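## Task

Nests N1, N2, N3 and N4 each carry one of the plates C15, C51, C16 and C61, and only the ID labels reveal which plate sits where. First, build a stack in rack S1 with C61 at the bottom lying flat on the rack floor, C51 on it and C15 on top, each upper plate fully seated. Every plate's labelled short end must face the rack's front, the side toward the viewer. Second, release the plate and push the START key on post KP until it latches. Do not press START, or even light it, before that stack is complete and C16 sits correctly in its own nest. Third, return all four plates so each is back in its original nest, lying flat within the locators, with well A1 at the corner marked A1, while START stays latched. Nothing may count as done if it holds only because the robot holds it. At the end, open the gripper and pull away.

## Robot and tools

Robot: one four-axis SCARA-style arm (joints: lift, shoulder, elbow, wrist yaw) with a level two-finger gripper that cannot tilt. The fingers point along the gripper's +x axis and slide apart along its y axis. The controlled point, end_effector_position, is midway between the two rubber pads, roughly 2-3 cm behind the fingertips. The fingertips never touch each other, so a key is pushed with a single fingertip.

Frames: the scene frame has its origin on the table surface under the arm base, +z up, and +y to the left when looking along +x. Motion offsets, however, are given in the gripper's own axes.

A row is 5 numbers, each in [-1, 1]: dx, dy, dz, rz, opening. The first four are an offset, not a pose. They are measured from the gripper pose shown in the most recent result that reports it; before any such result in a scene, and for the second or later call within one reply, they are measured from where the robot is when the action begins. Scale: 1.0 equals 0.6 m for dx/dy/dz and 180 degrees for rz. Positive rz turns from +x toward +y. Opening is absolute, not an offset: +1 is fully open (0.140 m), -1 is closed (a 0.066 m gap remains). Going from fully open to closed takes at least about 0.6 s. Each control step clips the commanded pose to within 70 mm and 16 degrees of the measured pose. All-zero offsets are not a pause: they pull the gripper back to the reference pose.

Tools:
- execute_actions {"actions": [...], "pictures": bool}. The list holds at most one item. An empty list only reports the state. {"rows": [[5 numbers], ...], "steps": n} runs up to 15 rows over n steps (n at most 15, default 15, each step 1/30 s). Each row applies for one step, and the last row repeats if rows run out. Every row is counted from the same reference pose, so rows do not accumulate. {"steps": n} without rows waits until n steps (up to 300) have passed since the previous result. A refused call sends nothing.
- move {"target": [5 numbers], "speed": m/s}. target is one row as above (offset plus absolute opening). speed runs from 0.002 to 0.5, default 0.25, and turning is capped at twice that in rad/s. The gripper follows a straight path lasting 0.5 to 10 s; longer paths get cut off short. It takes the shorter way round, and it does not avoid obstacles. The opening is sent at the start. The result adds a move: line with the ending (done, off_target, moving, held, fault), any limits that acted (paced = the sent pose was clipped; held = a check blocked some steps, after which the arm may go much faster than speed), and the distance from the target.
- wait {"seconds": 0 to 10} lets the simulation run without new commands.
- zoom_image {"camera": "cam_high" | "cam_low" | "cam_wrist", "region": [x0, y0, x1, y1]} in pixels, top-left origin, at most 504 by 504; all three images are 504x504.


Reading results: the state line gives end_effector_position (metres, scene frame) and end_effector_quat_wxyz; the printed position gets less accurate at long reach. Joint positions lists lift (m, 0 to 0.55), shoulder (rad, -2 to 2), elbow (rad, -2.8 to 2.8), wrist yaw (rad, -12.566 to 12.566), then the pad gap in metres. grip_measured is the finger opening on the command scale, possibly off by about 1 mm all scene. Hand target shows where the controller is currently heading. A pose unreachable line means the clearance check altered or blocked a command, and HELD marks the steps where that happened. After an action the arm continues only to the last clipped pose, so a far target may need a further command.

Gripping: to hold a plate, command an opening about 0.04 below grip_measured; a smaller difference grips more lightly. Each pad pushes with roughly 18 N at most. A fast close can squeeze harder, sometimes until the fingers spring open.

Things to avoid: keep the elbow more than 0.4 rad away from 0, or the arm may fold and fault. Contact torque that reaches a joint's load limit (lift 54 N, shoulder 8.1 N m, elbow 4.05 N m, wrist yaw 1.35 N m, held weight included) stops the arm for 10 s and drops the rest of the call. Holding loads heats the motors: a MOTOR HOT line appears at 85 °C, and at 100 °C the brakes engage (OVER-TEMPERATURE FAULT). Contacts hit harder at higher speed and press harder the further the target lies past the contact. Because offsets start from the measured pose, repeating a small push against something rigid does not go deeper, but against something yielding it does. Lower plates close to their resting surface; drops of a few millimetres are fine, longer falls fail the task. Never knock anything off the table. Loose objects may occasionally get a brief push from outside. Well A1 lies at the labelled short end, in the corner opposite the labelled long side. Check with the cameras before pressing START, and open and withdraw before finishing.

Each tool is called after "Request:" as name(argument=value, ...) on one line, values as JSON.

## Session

Request:
execute_actions(actions=[])

Scene clock: 0.00 s of 15600.00 s.
end_effector_position=(+0.4631, +0.1560, +0.1138) grip_measured=+1.00 end_effector_quat_wxyz=(+0.986, +0.000, +0.000, +0.169)
Joint positions: [ 0.109  1.617  0.735 -2.013  0.14 ]
Hand target: +0.463, +0.156, +0.114; +0.986, +0.000, +0.000, +0.169
camera_calibration (this result's frames):
cam_wrist: T_world_to_cam=[[0.330168, -0.943922, 0.00123328, 0.00291633], [-0.569804, -0.200349, -0.796984, 0.372547], [0.752538, 0.262436, -0.603999, -0.225278], [0, 0, 0, 1]] pos_world=[0.380846, 0.136513, 0.160843]

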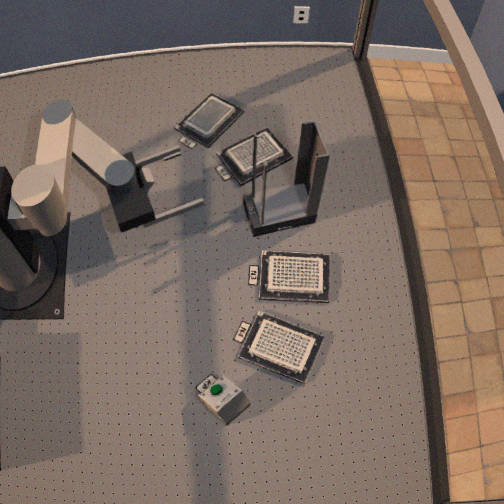

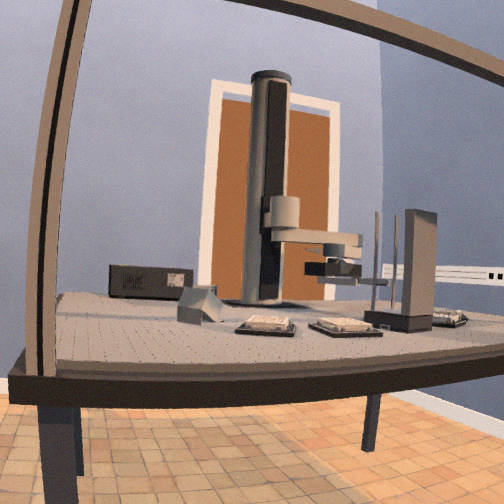

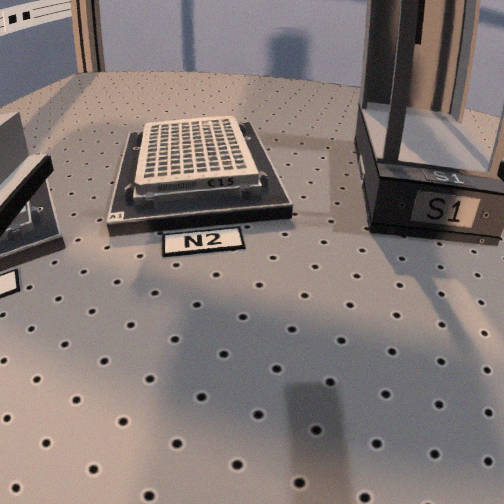

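Request:
zoom_image(camera="cam_wrist", region=[90,100,310,260])

Request:
zoom_image(camera="cam_high", region=[165,80,335,250])

Request:
zoom_image(camera="cam_high", region=[180,240,360,430])

Request:
zoom_image(camera="cam_low", region=[220,295,480,350])

Region (90, 100, 310, 260) of cam_wrist's 504x504 image, scaled by 2.291, with more detail than that image has; it fills the top 367 rows of this view, and the rest is white.

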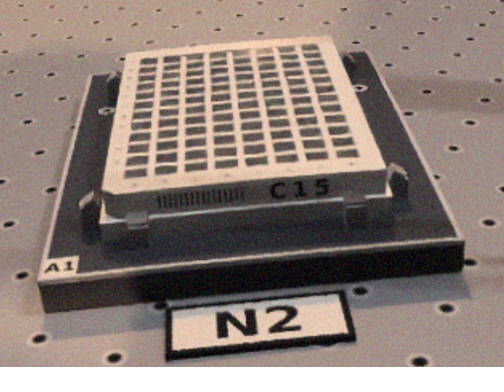

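Region (165, 80, 335, 250) of cam_high's 504x504 image, scaled by 2.965, with more detail than that image has.

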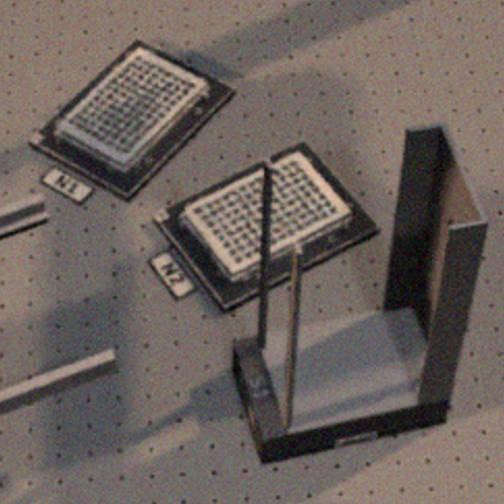

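Region (180, 240, 360, 430) of cam_high's 504x504 image, scaled by 2.653, with more detail than that image has; it fills the left 477 columns of this view, and the rest is white.

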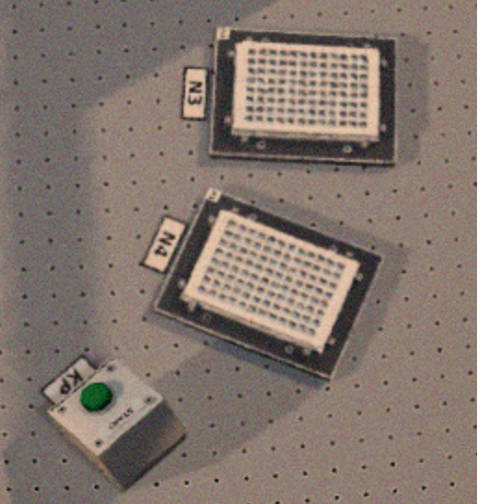

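Region (220, 295, 480, 350) of cam_low's 504x504 image, scaled by 1.938, with more detail than that image has; it fills the top 107 rows of this view, and the rest is white.

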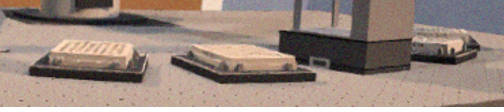

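Request:
move(target=[0.1811,0.3249,-0.0662,0.1702,0.1], speed=0.5)

Request:
zoom_image(camera="cam_wrist", region=[100,130,460,400])

Request:
move(target=[-0.1592,-0.2170,0,-0.1189,0.1], speed=0.5)

Request:
zoom_image(camera="cam_wrist", region=[130,90,430,290])

Request:
move(target=[-0.0613,-0.2313,0,-0.0889,0.1], speed=0.5)

Request:
zoom_image(camera="cam_wrist", region=[130,0,430,290])

Request:
move(target=[-0.0150,-0.2228,0,-0.1078,0.1], speed=0.5)

Request:
move(target=[0.1233,0,0,0,0.1], speed=0.5)

Request:
zoom_image(camera="cam_wrist", region=[100,130,460,400])

Request:
move(target=[-0.0388,-0.2667,0,-0.1128,0.1], speed=0.5)

Request:
zoom_image(camera="cam_wrist", region=[100,130,460,400])

Scene clock: 70.03 s of 15600.00 s.
end_effector_position=(+0.5006, +0.3761, +0.0741) grip_measured=+0.10 end_effector_quat_wxyz=(+0.906, +0.000, +0.000, +0.424)
Joint positions: [ 0.069  1.585  1.51  -2.22   0.107]
Hand target: +0.501, +0.376, +0.074; +0.906, +0.000, +0.000, +0.423
Off the commanded pose: 0.000 m, 0 deg.
After step 90, 65.97 s passed at rest.
move: done
camera_calibration (this result's frames):
cam_wrist: T_world_to_cam=[[0.765473, -0.643467, 0.00123328, -0.132608], [-0.387901, -0.462978, -0.796984, 0.414049], [0.513404, 0.609592, -0.603999, -0.346132], [0, 0, 0, 1]] pos_world=[0.439824, 0.317366, 0.12109]

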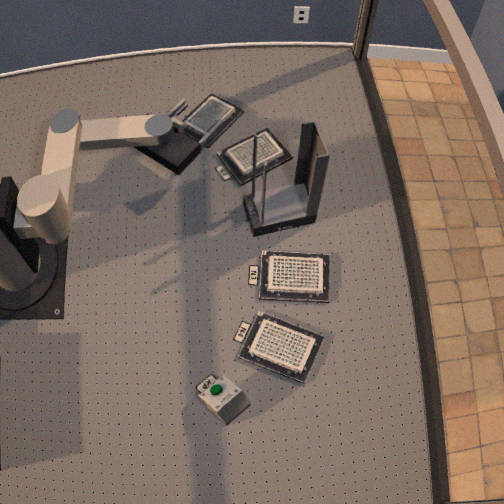

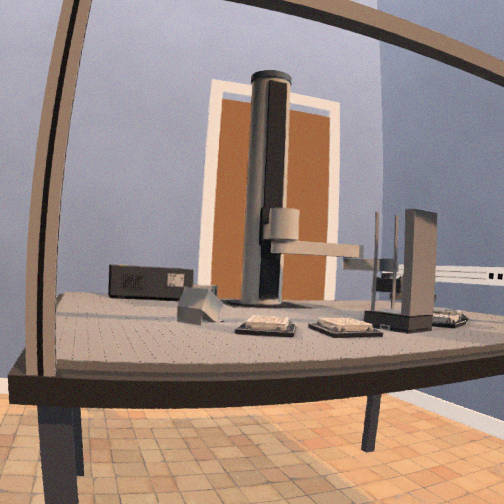

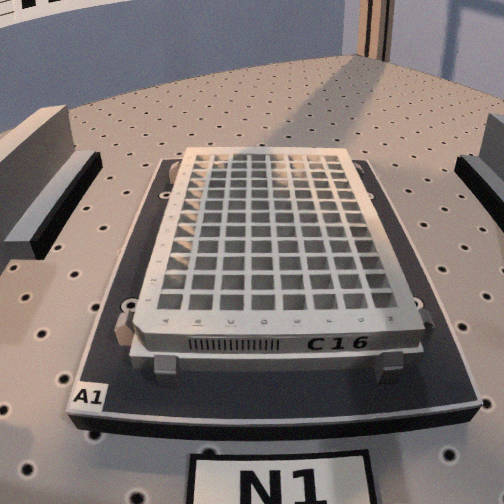

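Region (100, 130, 460, 400) of cam_wrist's 504x504 image, scaled by 1.400, with more detail than that image has; it fills the top 378 rows of this view, and the rest is white.

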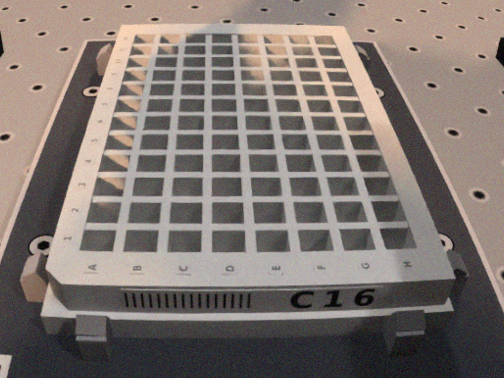

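Scene clock: 70.87 s of 15600.00 s.
end_effector_position=(+0.5393, +0.2191, +0.0741) grip_measured=+0.10 end_effector_quat_wxyz=(+0.969, +0.000, +0.000, +0.248)
Joint positions: [ 0.069  1.438  1.152 -2.09   0.107]
Hand target: +0.539, +0.219, +0.074; +0.969, +0.000, +0.000, +0.248
Off the commanded pose: 0.000 m, 0 deg.
move: done
camera_calibration (this result's frames):
cam_wrist: T_world_to_cam=[[0.477098, -0.878849, 0.00123328, -0.0561836], [-0.530356, -0.289031, -0.796984, 0.39509], [0.700785, 0.379586, -0.603999, -0.32098], [0, 0, 0, 1]] pos_world=[0.461282, 0.186656, 0.121078]

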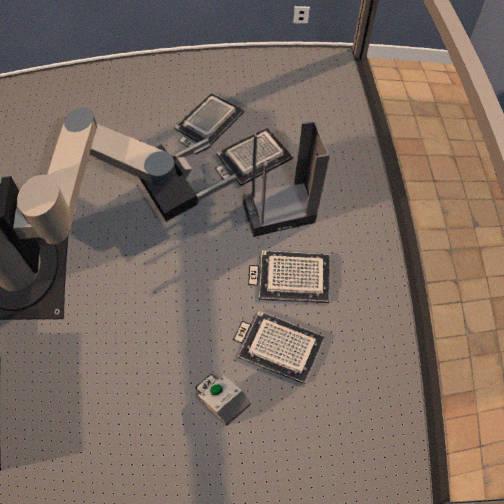

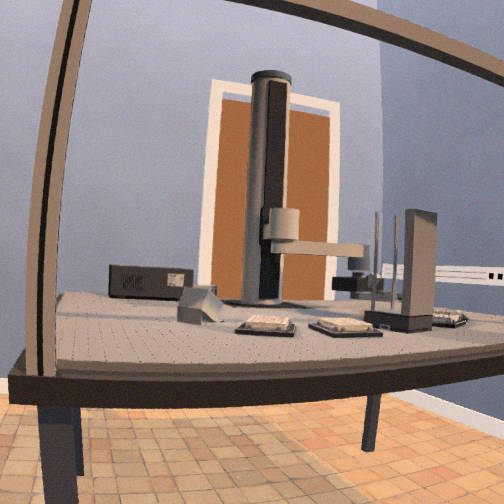

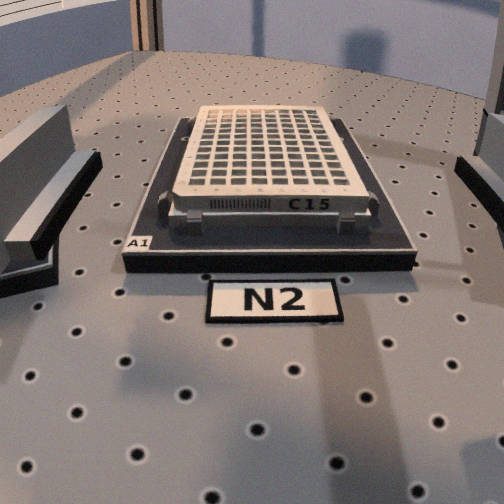

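Region (130, 90, 430, 290) of cam_wrist's 504x504 image, scaled by 1.680, with more detail than that image has.

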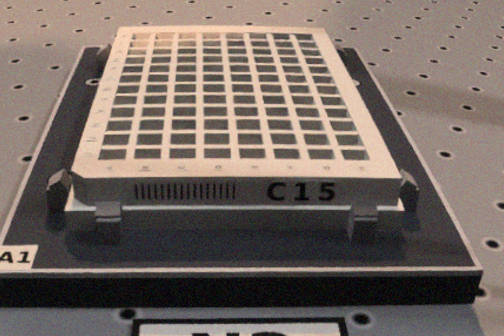

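Scene clock: 71.67 s of 15600.00 s.
end_effector_position=(+0.5736, +0.0794, +0.0741) grip_measured=+0.10 end_effector_quat_wxyz=(+0.994, +0.000, +0.000, +0.110)
Joint positions: [ 0.069  1.092  1.066 -1.938  0.107]
Hand target: +0.574, +0.080, +0.074; +0.994, +0.000, +0.000, +0.110
Off the commanded pose: 0.000 m, 0 deg.
move: done
camera_calibration (this result's frames):
cam_wrist: T_world_to_cam=[[0.215505, -0.976502, 0.00123328, -0.0374645], [-0.589595, -0.131125, -0.796984, 0.394349], [0.778418, 0.171027, -0.603999, -0.319973], [0, 0, 0, 1]] pos_world=[0.489653, 0.0698489, 0.121073]

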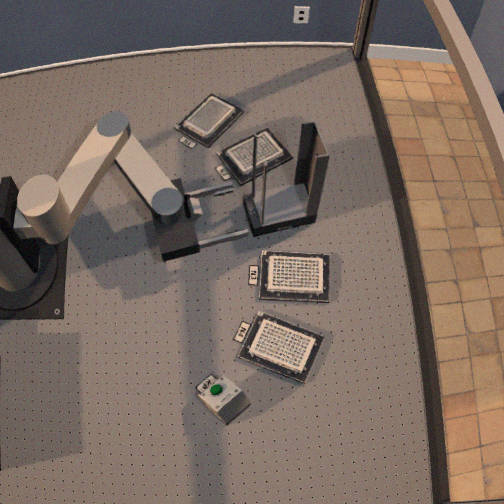

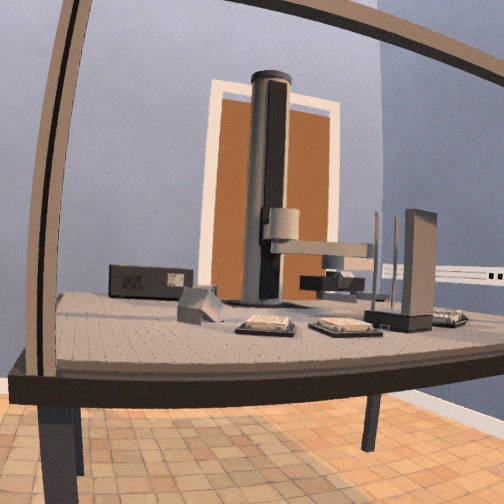

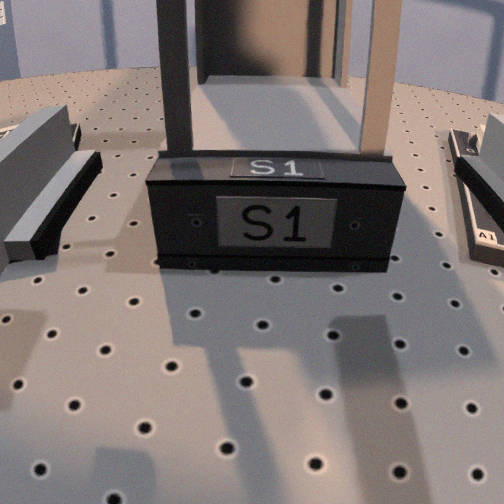

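Region (130, 0, 430, 290) of cam_wrist's 504x504 image, scaled by 1.680, with more detail than that image has; it fills the top 487 rows of this view, and the rest is white.

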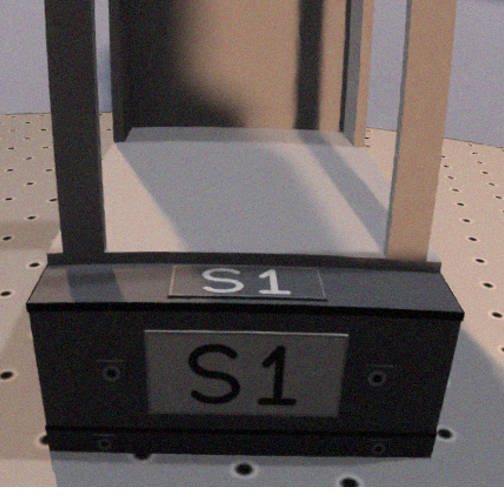

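Scene clock: 72.50 s of 15600.00 s.
end_effector_position=(+0.5940, -0.0531, +0.0741) grip_measured=+0.10 end_effector_quat_wxyz=(+0.998, +0.000, +0.000, -0.059)
Joint positions: [ 0.069  0.752  1.139 -2.009  0.107]
Hand target: +0.594, -0.053, +0.074; +0.998, +0.000, +0.000, -0.059
Off the commanded pose: 0.000 m, 0 deg.
move: done
camera_calibration (this result's frames):
cam_wrist: T_world_to_cam=[[-0.12119, -0.992629, 0.00123328, 0.0278664], [-0.599667, 0.0722231, -0.796984, 0.405762], [0.79102, -0.097326, -0.603999, -0.3349], [0, 0, 0, 1]] pos_world=[0.511612, -0.0342389, 0.121072]

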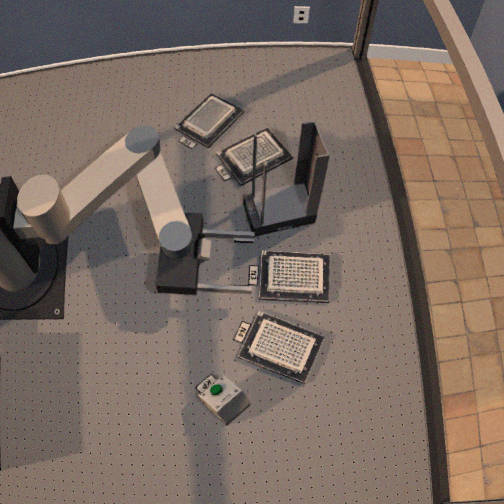

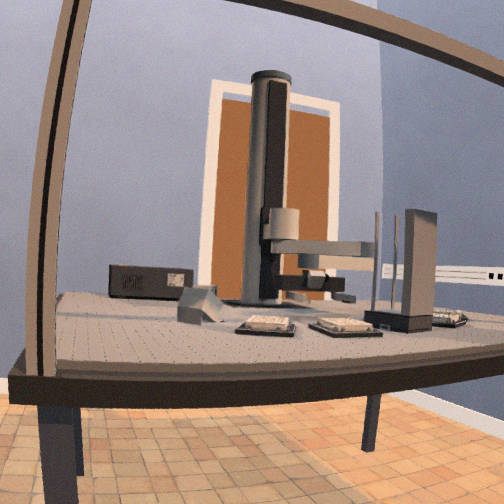

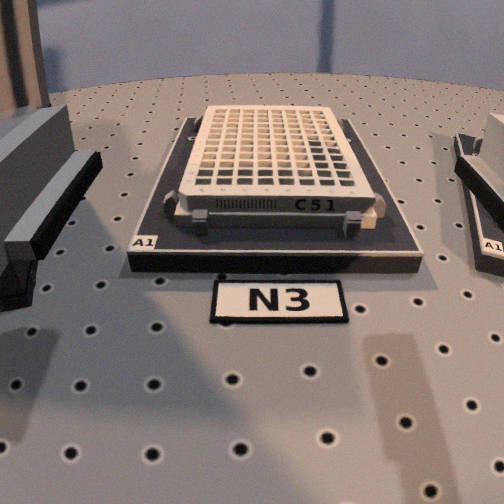

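Scene clock: 73.23 s of 15600.00 s.
end_effector_position=(+0.6675, -0.0618, +0.0741) grip_measured=+0.10 end_effector_quat_wxyz=(+0.998, +0.000, +0.000, -0.059)
Joint positions: [ 0.069  0.609  1.504 -2.231  0.107]
Hand target: +0.667, -0.062, +0.074; +0.998, +0.000, +0.000, -0.059
Off the commanded pose: 0.000 m, 0 deg.
move: done
camera_calibration (this result's frames):
cam_wrist: T_world_to_cam=[[-0.120654, -0.992694, 0.00123328, 0.0277771], [-0.599706, 0.0718992, -0.796984, 0.450472], [0.791073, -0.0968988, -0.603999, -0.393883], [0, 0, 0, 1]] pos_world=[0.585092, -0.0429812, 0.12108]

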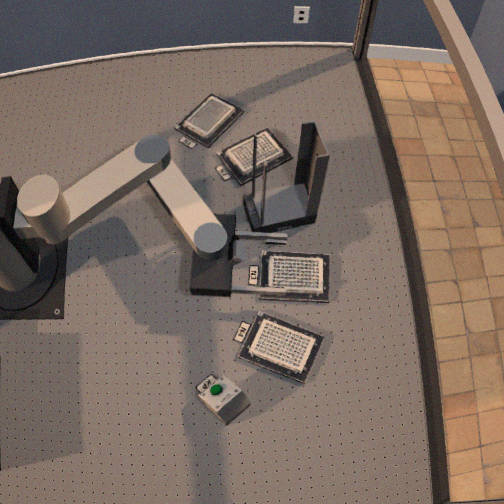

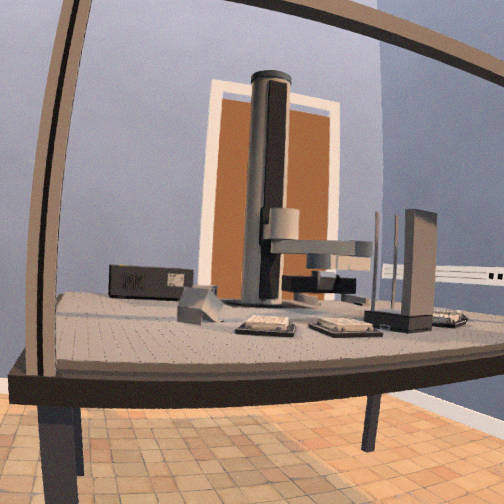

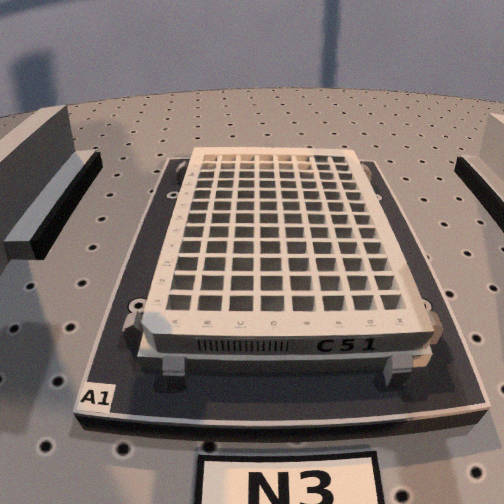

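Region (100, 130, 460, 400) of cam_wrist's 504x504 image, scaled by 1.400, with more detail than that image has; it fills the top 378 rows of this view, and the rest is white.

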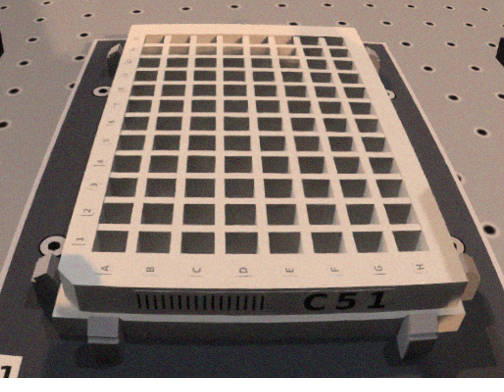

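Scene clock: 74.10 s of 15600.00 s.
end_effector_position=(+0.6254, -0.2181, +0.0741) grip_measured=+0.10 end_effector_quat_wxyz=(+0.972, +0.000, +0.000, -0.234)
Joint positions: [ 0.069  0.285  1.526 -2.283  0.107]
Hand target: +0.625, -0.218, +0.074; +0.972, +0.000, +0.000, -0.234
Off the commanded pose: 0.000 m, 0 deg.
move: done
camera_calibration (this result's frames):
cam_wrist: T_world_to_cam=[[-0.457673, -0.88912, 0.00123328, 0.100926], [-0.537478, 0.27556, -0.796984, 0.441975], [0.708275, -0.365421, -0.603999, -0.382522], [0, 0, 0, 1]] pos_world=[0.554674, -0.171837, 0.12108]

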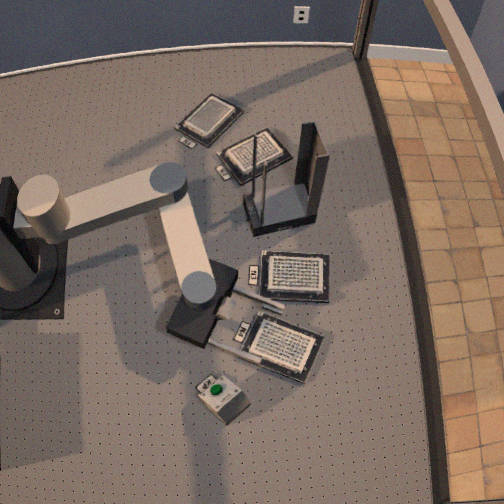

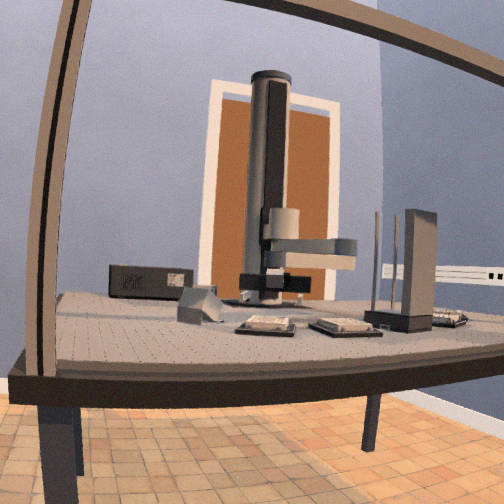

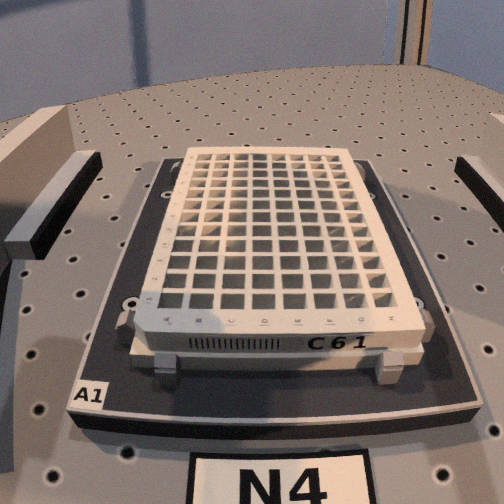

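Region (100, 130, 460, 400) of cam_wrist's 504x504 image, scaled by 1.400, with more detail than that image has; it fills the top 378 rows of this view, and the rest is white.

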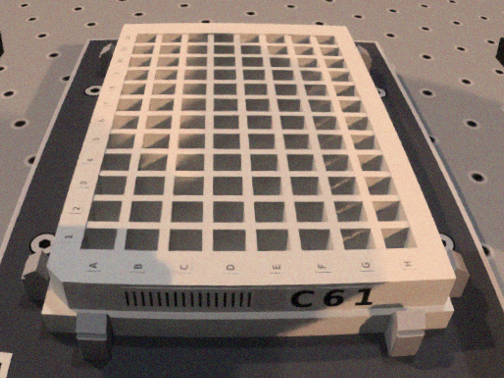

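Request:
zoom_image(camera="cam_wrist", region=[110,280,250,400])

Request:
zoom_image(camera="cam_wrist", region=[310,280,450,400])

Request:
zoom_image(camera="cam_wrist", region=[160,140,380,210])

Region (110, 280, 250, 400) of cam_wrist's 504x504 image, scaled by 3.600, with more detail than that image has; it fills the top 432 rows of this view, and the rest is white.

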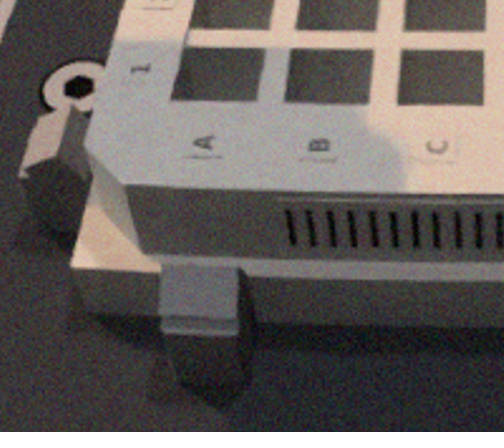

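Region (310, 280, 450, 400) of cam_wrist's 504x504 image, scaled by 3.600, with more detail than that image has; it fills the top 432 rows of this view, and the rest is white.

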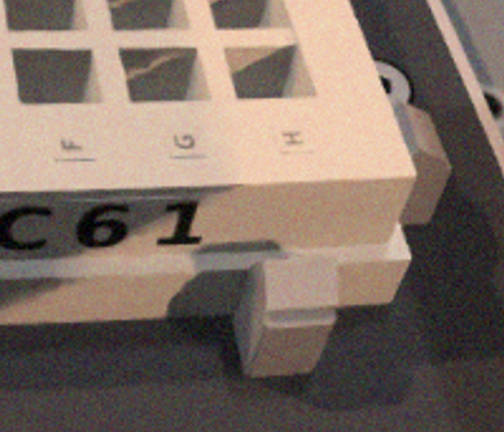

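Region (160, 140, 380, 210) of cam_wrist's 504x504 image, scaled by 2.291, with more detail than that image has; it fills the top 160 rows of this view, and the rest is white.

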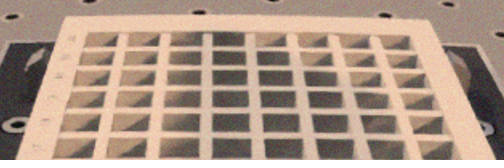

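Request:
move(target=[0.0635,0.0012,-0.0677,-0.002,0.1], speed=0.2)

Request:
zoom_image(camera="cam_wrist", region=[110,130,430,420])

Request:
zoom_image(camera="cam_wrist", region=[100,80,300,280])

Scene clock: 109.97 s of 15600.00 s.
end_effector_position=(+0.6597, -0.2347, +0.0334) grip_measured=+0.10 end_effector_quat_wxyz=(+0.972, +0.000, +0.000, -0.237)
Joint positions: [ 0.028  0.194  1.742 -2.414  0.107]
Hand target: +0.660, -0.235, +0.033; +0.972, +0.000, +0.000, -0.237
Off the commanded pose: 0.000 m, 0 deg.
After step 90, 32.13 s passed at rest.
move: done
camera_calibration (this result's frames):
cam_wrist: T_world_to_cam=[[-0.462725, -0.886501, 0.00123328, 0.105864], [-0.535901, 0.278614, -0.796984, 0.432258], [0.706184, -0.369445, -0.603999, -0.437018], [0, 0, 0, 1]] pos_world=[0.589249, -0.188039, 0.0804139]

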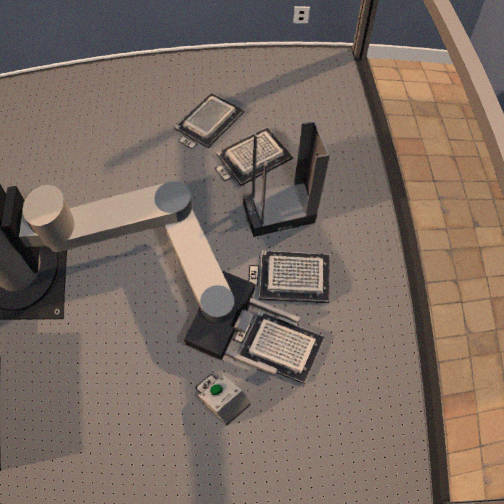

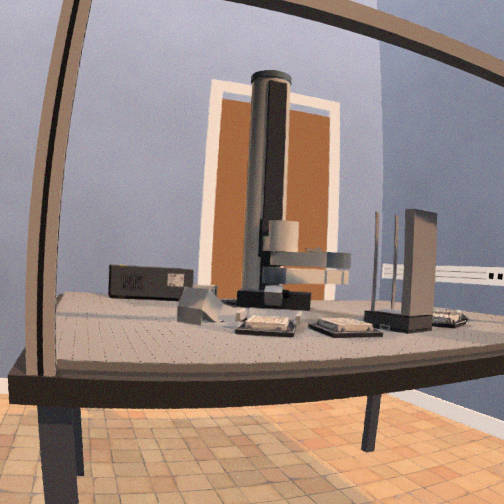

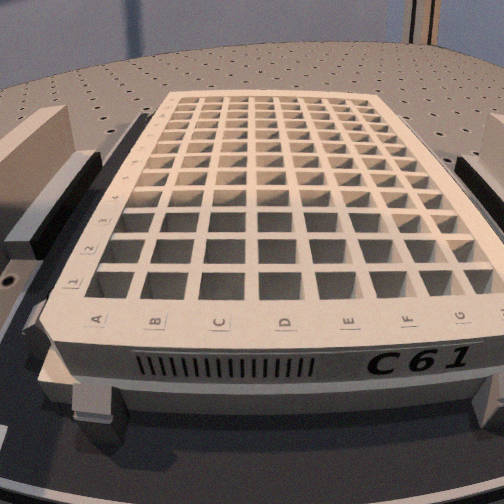

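Region (110, 130, 430, 420) of cam_wrist's 504x504 image, scaled by 1.575, with more detail than that image has; it fills the top 457 rows of this view, and the rest is white.

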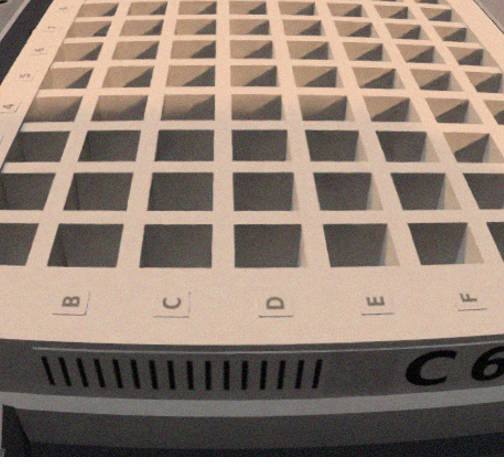

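Region (100, 80, 300, 280) of cam_wrist's 504x504 image, scaled by 2.520, with more detail than that image has.

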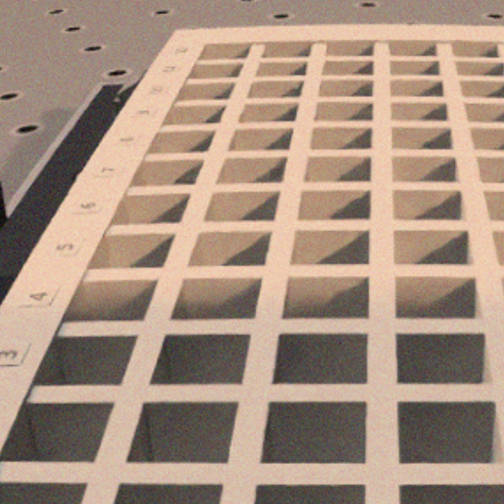

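Request:
execute_actions(actions=[{"rows":[[0,0,0.0002,0.0008,-0.48]],"steps":10}], pictures=false)

Request:
execute_actions(actions=[{"rows":[[0,0,0,0,-0.50],[0,0,0,0,-0.515],[0,0,0,0,-0.53],[0,0,0,0,-0.54],[0,0,0,0,-0.55],[0,0,0,0,-0.56],[0,0,0,0,-0.57],[0,0,0,0,-0.58],[0,0,0,0,-0.59],[0,0,0,0,-0.60]],"steps":12}])

Request:
zoom_image(camera="cam_low", region=[340,195,480,345])

Scene clock: 138.10 s of 15600.00 s.
end_effector_position=(+0.6598, -0.2346, +0.0335) grip_measured=-0.48 end_effector_quat_wxyz=(+0.972, +0.000, +0.000, -0.236)
Joint positions: [ 0.028  0.193  1.742 -2.411  0.085]
Hand target: +0.660, -0.235, +0.034; +0.972, +0.000, +0.000, -0.236
Off the commanded pose: 0.000 m, 0 deg.
Steps of this call (steps 1 to 90: nothing new was sent; then 24.80 s passed at rest; steps 91 to 100: all 10 steps of this action). Readings (end_effector_position):
91: (+0.6597, -0.2346, +0.0334)
92: (+0.6598, -0.2346, +0.0335)
94: (+0.6598, -0.2346, +0.0335)
98: (+0.6598, -0.2346, +0.0335)
100: the state above

Scene clock: 138.50 s of 15600.00 s.
end_effector_position=(+0.6598, -0.2346, +0.0335) grip_measured=-0.55 end_effector_quat_wxyz=(+0.972, +0.000, +0.000, -0.236)
Joint positions: [ 0.028  0.193  1.742 -2.411  0.082]
Hand target: +0.660, -0.235, +0.033; +0.972, +0.000, +0.000, -0.236
Off the commanded pose: 0.000 m, 0 deg.
Steps of this call (steps 1 to 12: all 12 steps of this action). Readings (end_effector_position):
1: (+0.6598, -0.2346, +0.0335)
2: (+0.6598, -0.2346, +0.0335)
4: (+0.6598, -0.2346, +0.0335)
8: (+0.6598, -0.2346, +0.0335)
12: the state above
camera_calibration (this result's frames):
cam_wrist: T_world_to_cam=[[-0.460505, -0.887656, 0.00123328, 0.104195], [-0.536597, 0.277273, -0.796984, 0.43247], [0.707106, -0.367677, -0.603999, -0.437165], [0, 0, 0, 1]] pos_world=[0.589166, -0.188158, 0.0804959]

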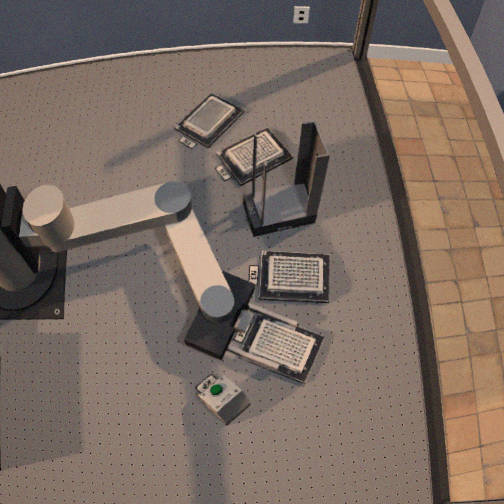

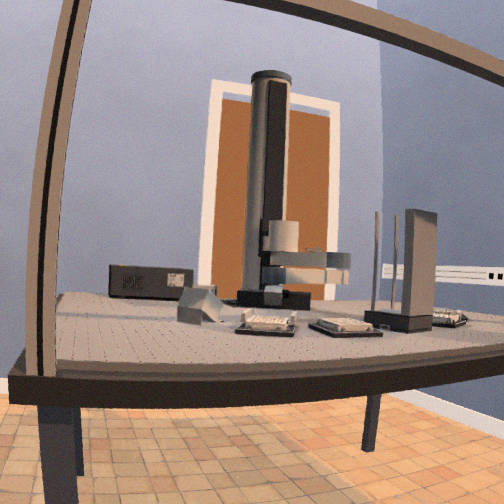

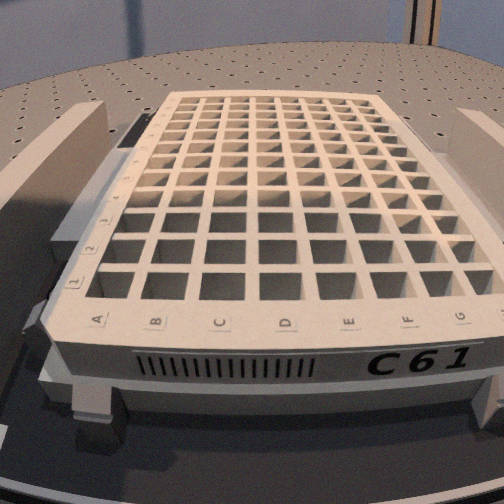

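Region (340, 195, 480, 345) of cam_low's 504x504 image, scaled by 3.360, with more detail than that image has; it fills the left 470 columns of this view, and the rest is white.

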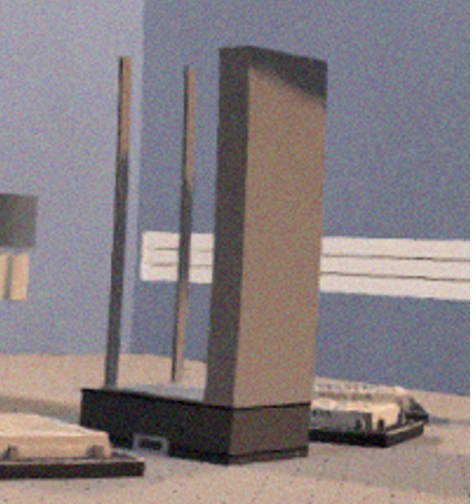

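Request:
move(target=[0,0,0.4942,0,-0.60], speed=0.4)

Request:
move(target=[-0.2102,0.5265,0,0.2118,-0.60], speed=0.4)

Request:
zoom_image(camera="cam_low", region=[340,170,480,260])

Request:
zoom_image(camera="cam_wrist", region=[0,340,504,504])

Scene clock: 149.30 s of 15600.00 s.
end_effector_position=(+0.6598, -0.2346, +0.3300) grip_measured=-0.55 end_effector_quat_wxyz=(+0.972, +0.000, +0.000, -0.236)
Joint positions: [ 0.325  0.193  1.742 -2.411  0.082]
Hand target: +0.660, -0.235, +0.330; +0.972, +0.000, +0.000, -0.236
Off the commanded pose: 0.000 m, 0 deg.
After step 90, 6.50 s passed at rest.
move: done
camera_calibration (this result's frames):
cam_wrist: T_world_to_cam=[[-0.460487, -0.887666, 0.00123328, 0.103817], [-0.536603, 0.277261, -0.796984, 0.668824], [0.707114, -0.367662, -0.603999, -0.258053], [0, 0, 0, 1]] pos_world=[0.589172, -0.188161, 0.37705]

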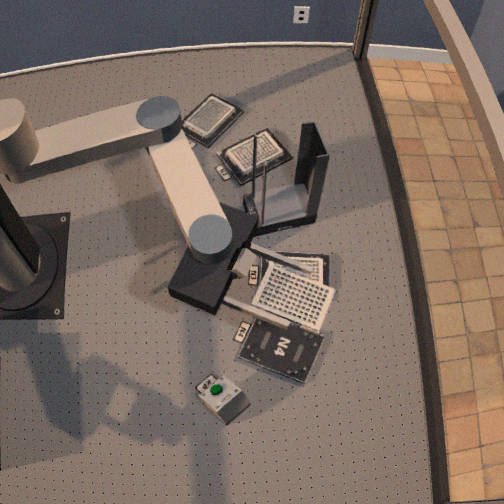

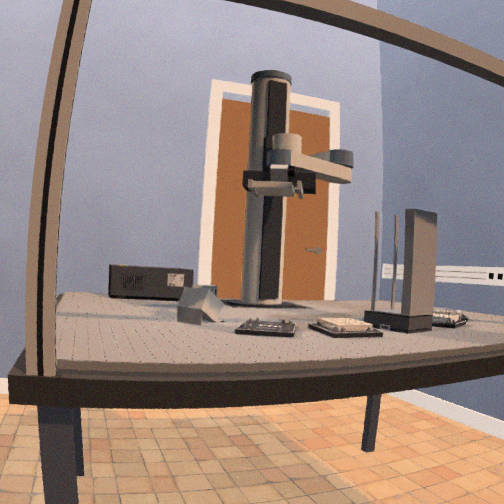

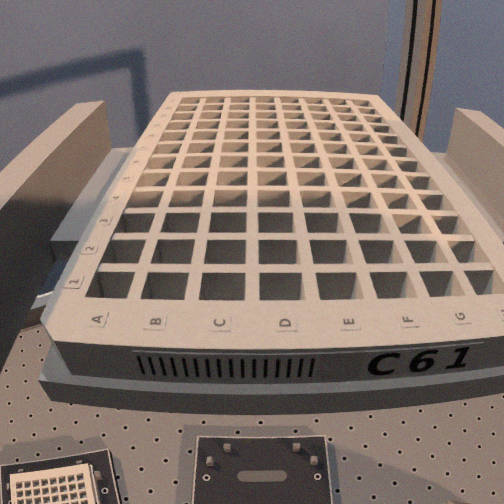

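Scene clock: 150.63 s of 15600.00 s.
end_effector_position=(+0.6923, +0.1042, +0.3300) grip_measured=-0.55 end_effector_quat_wxyz=(+0.995, +0.000, +0.000, +0.095)
Joint positions: [ 0.325  0.865  1.678 -2.352  0.082]
Hand target: +0.692, +0.104, +0.330; +0.995, +0.000, +0.000, +0.095
Off the commanded pose: 0.000 m, 0 deg.
move: done
camera_calibration (this result's frames):
cam_wrist: T_world_to_cam=[[0.186582, -0.982439, 0.00123328, -0.0185046], [-0.593209, -0.113661, -0.796984, 0.672291], [0.783128, 0.147971, -0.603999, -0.262883], [0, 0, 0, 1]] pos_world=[0.608133, 0.0971329, 0.377047]

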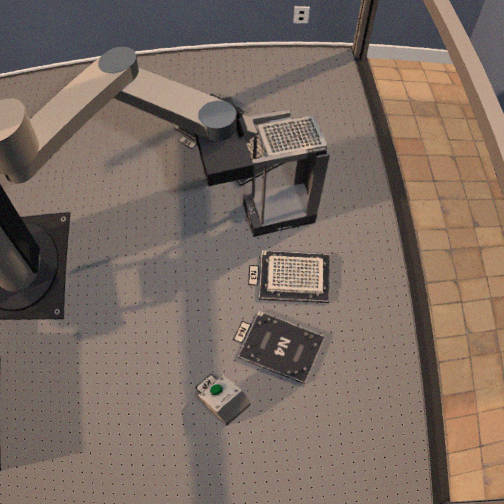

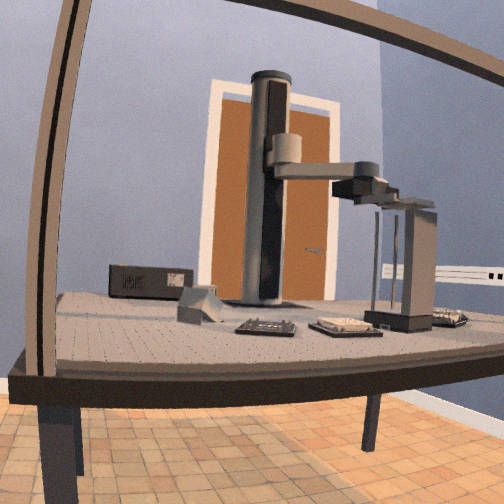

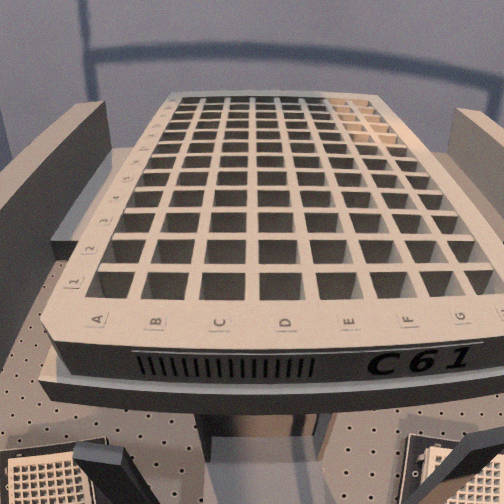

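Region (340, 170, 480, 260) of cam_low's 504x504 image, scaled by 3.600, with more detail than that image has; it fills the top 324 rows of this view, and the rest is white.

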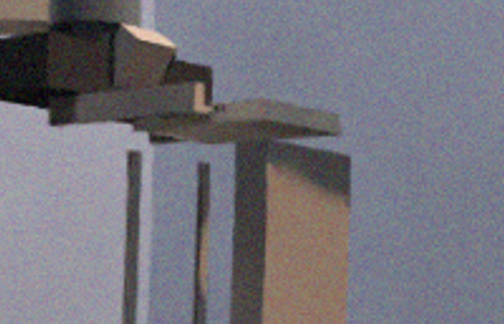

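Region (0, 340, 504, 504) of cam_wrist's 504x504 image, scaled by 1.000; it fills the top 164 rows of this view, and the rest is white.

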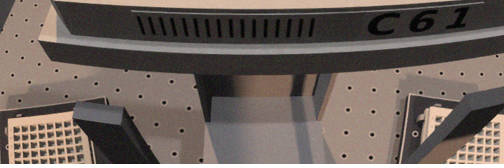

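Request:
zoom_image(camera="cam_wrist", region=[40,404,200,504])

Request:
zoom_image(camera="cam_wrist", region=[344,404,504,504])

Request:
zoom_image(camera="cam_wrist", region=[185,404,345,504])

Region (40, 404, 200, 504) of cam_wrist's 504x504 image, scaled by 3.150, with more detail than that image has; it fills the top 315 rows of this view, and the rest is white.

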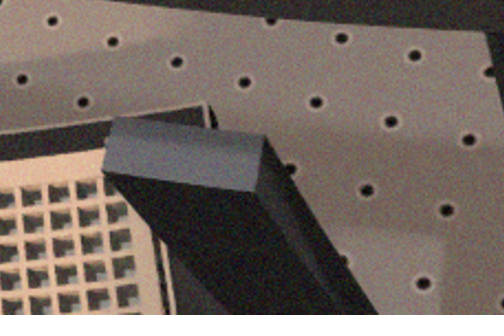

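Region (344, 404, 504, 504) of cam_wrist's 504x504 image, scaled by 3.150, with more detail than that image has; it fills the top 315 rows of this view, and the rest is white.

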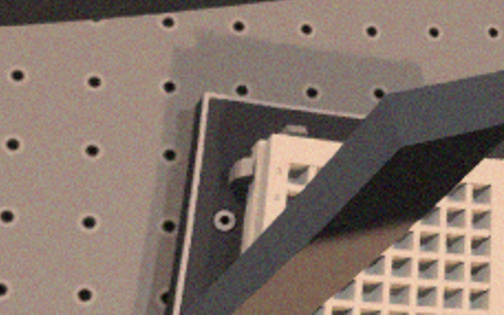

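Region (185, 404, 345, 504) of cam_wrist's 504x504 image, scaled by 3.150, with more detail than that image has; it fills the top 315 rows of this view, and the rest is white.

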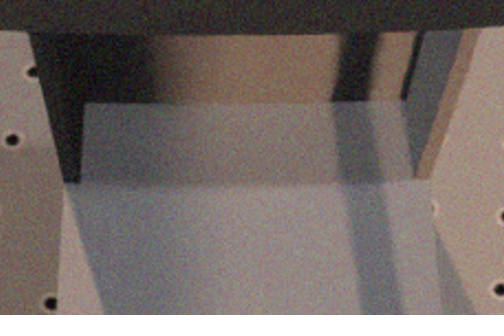

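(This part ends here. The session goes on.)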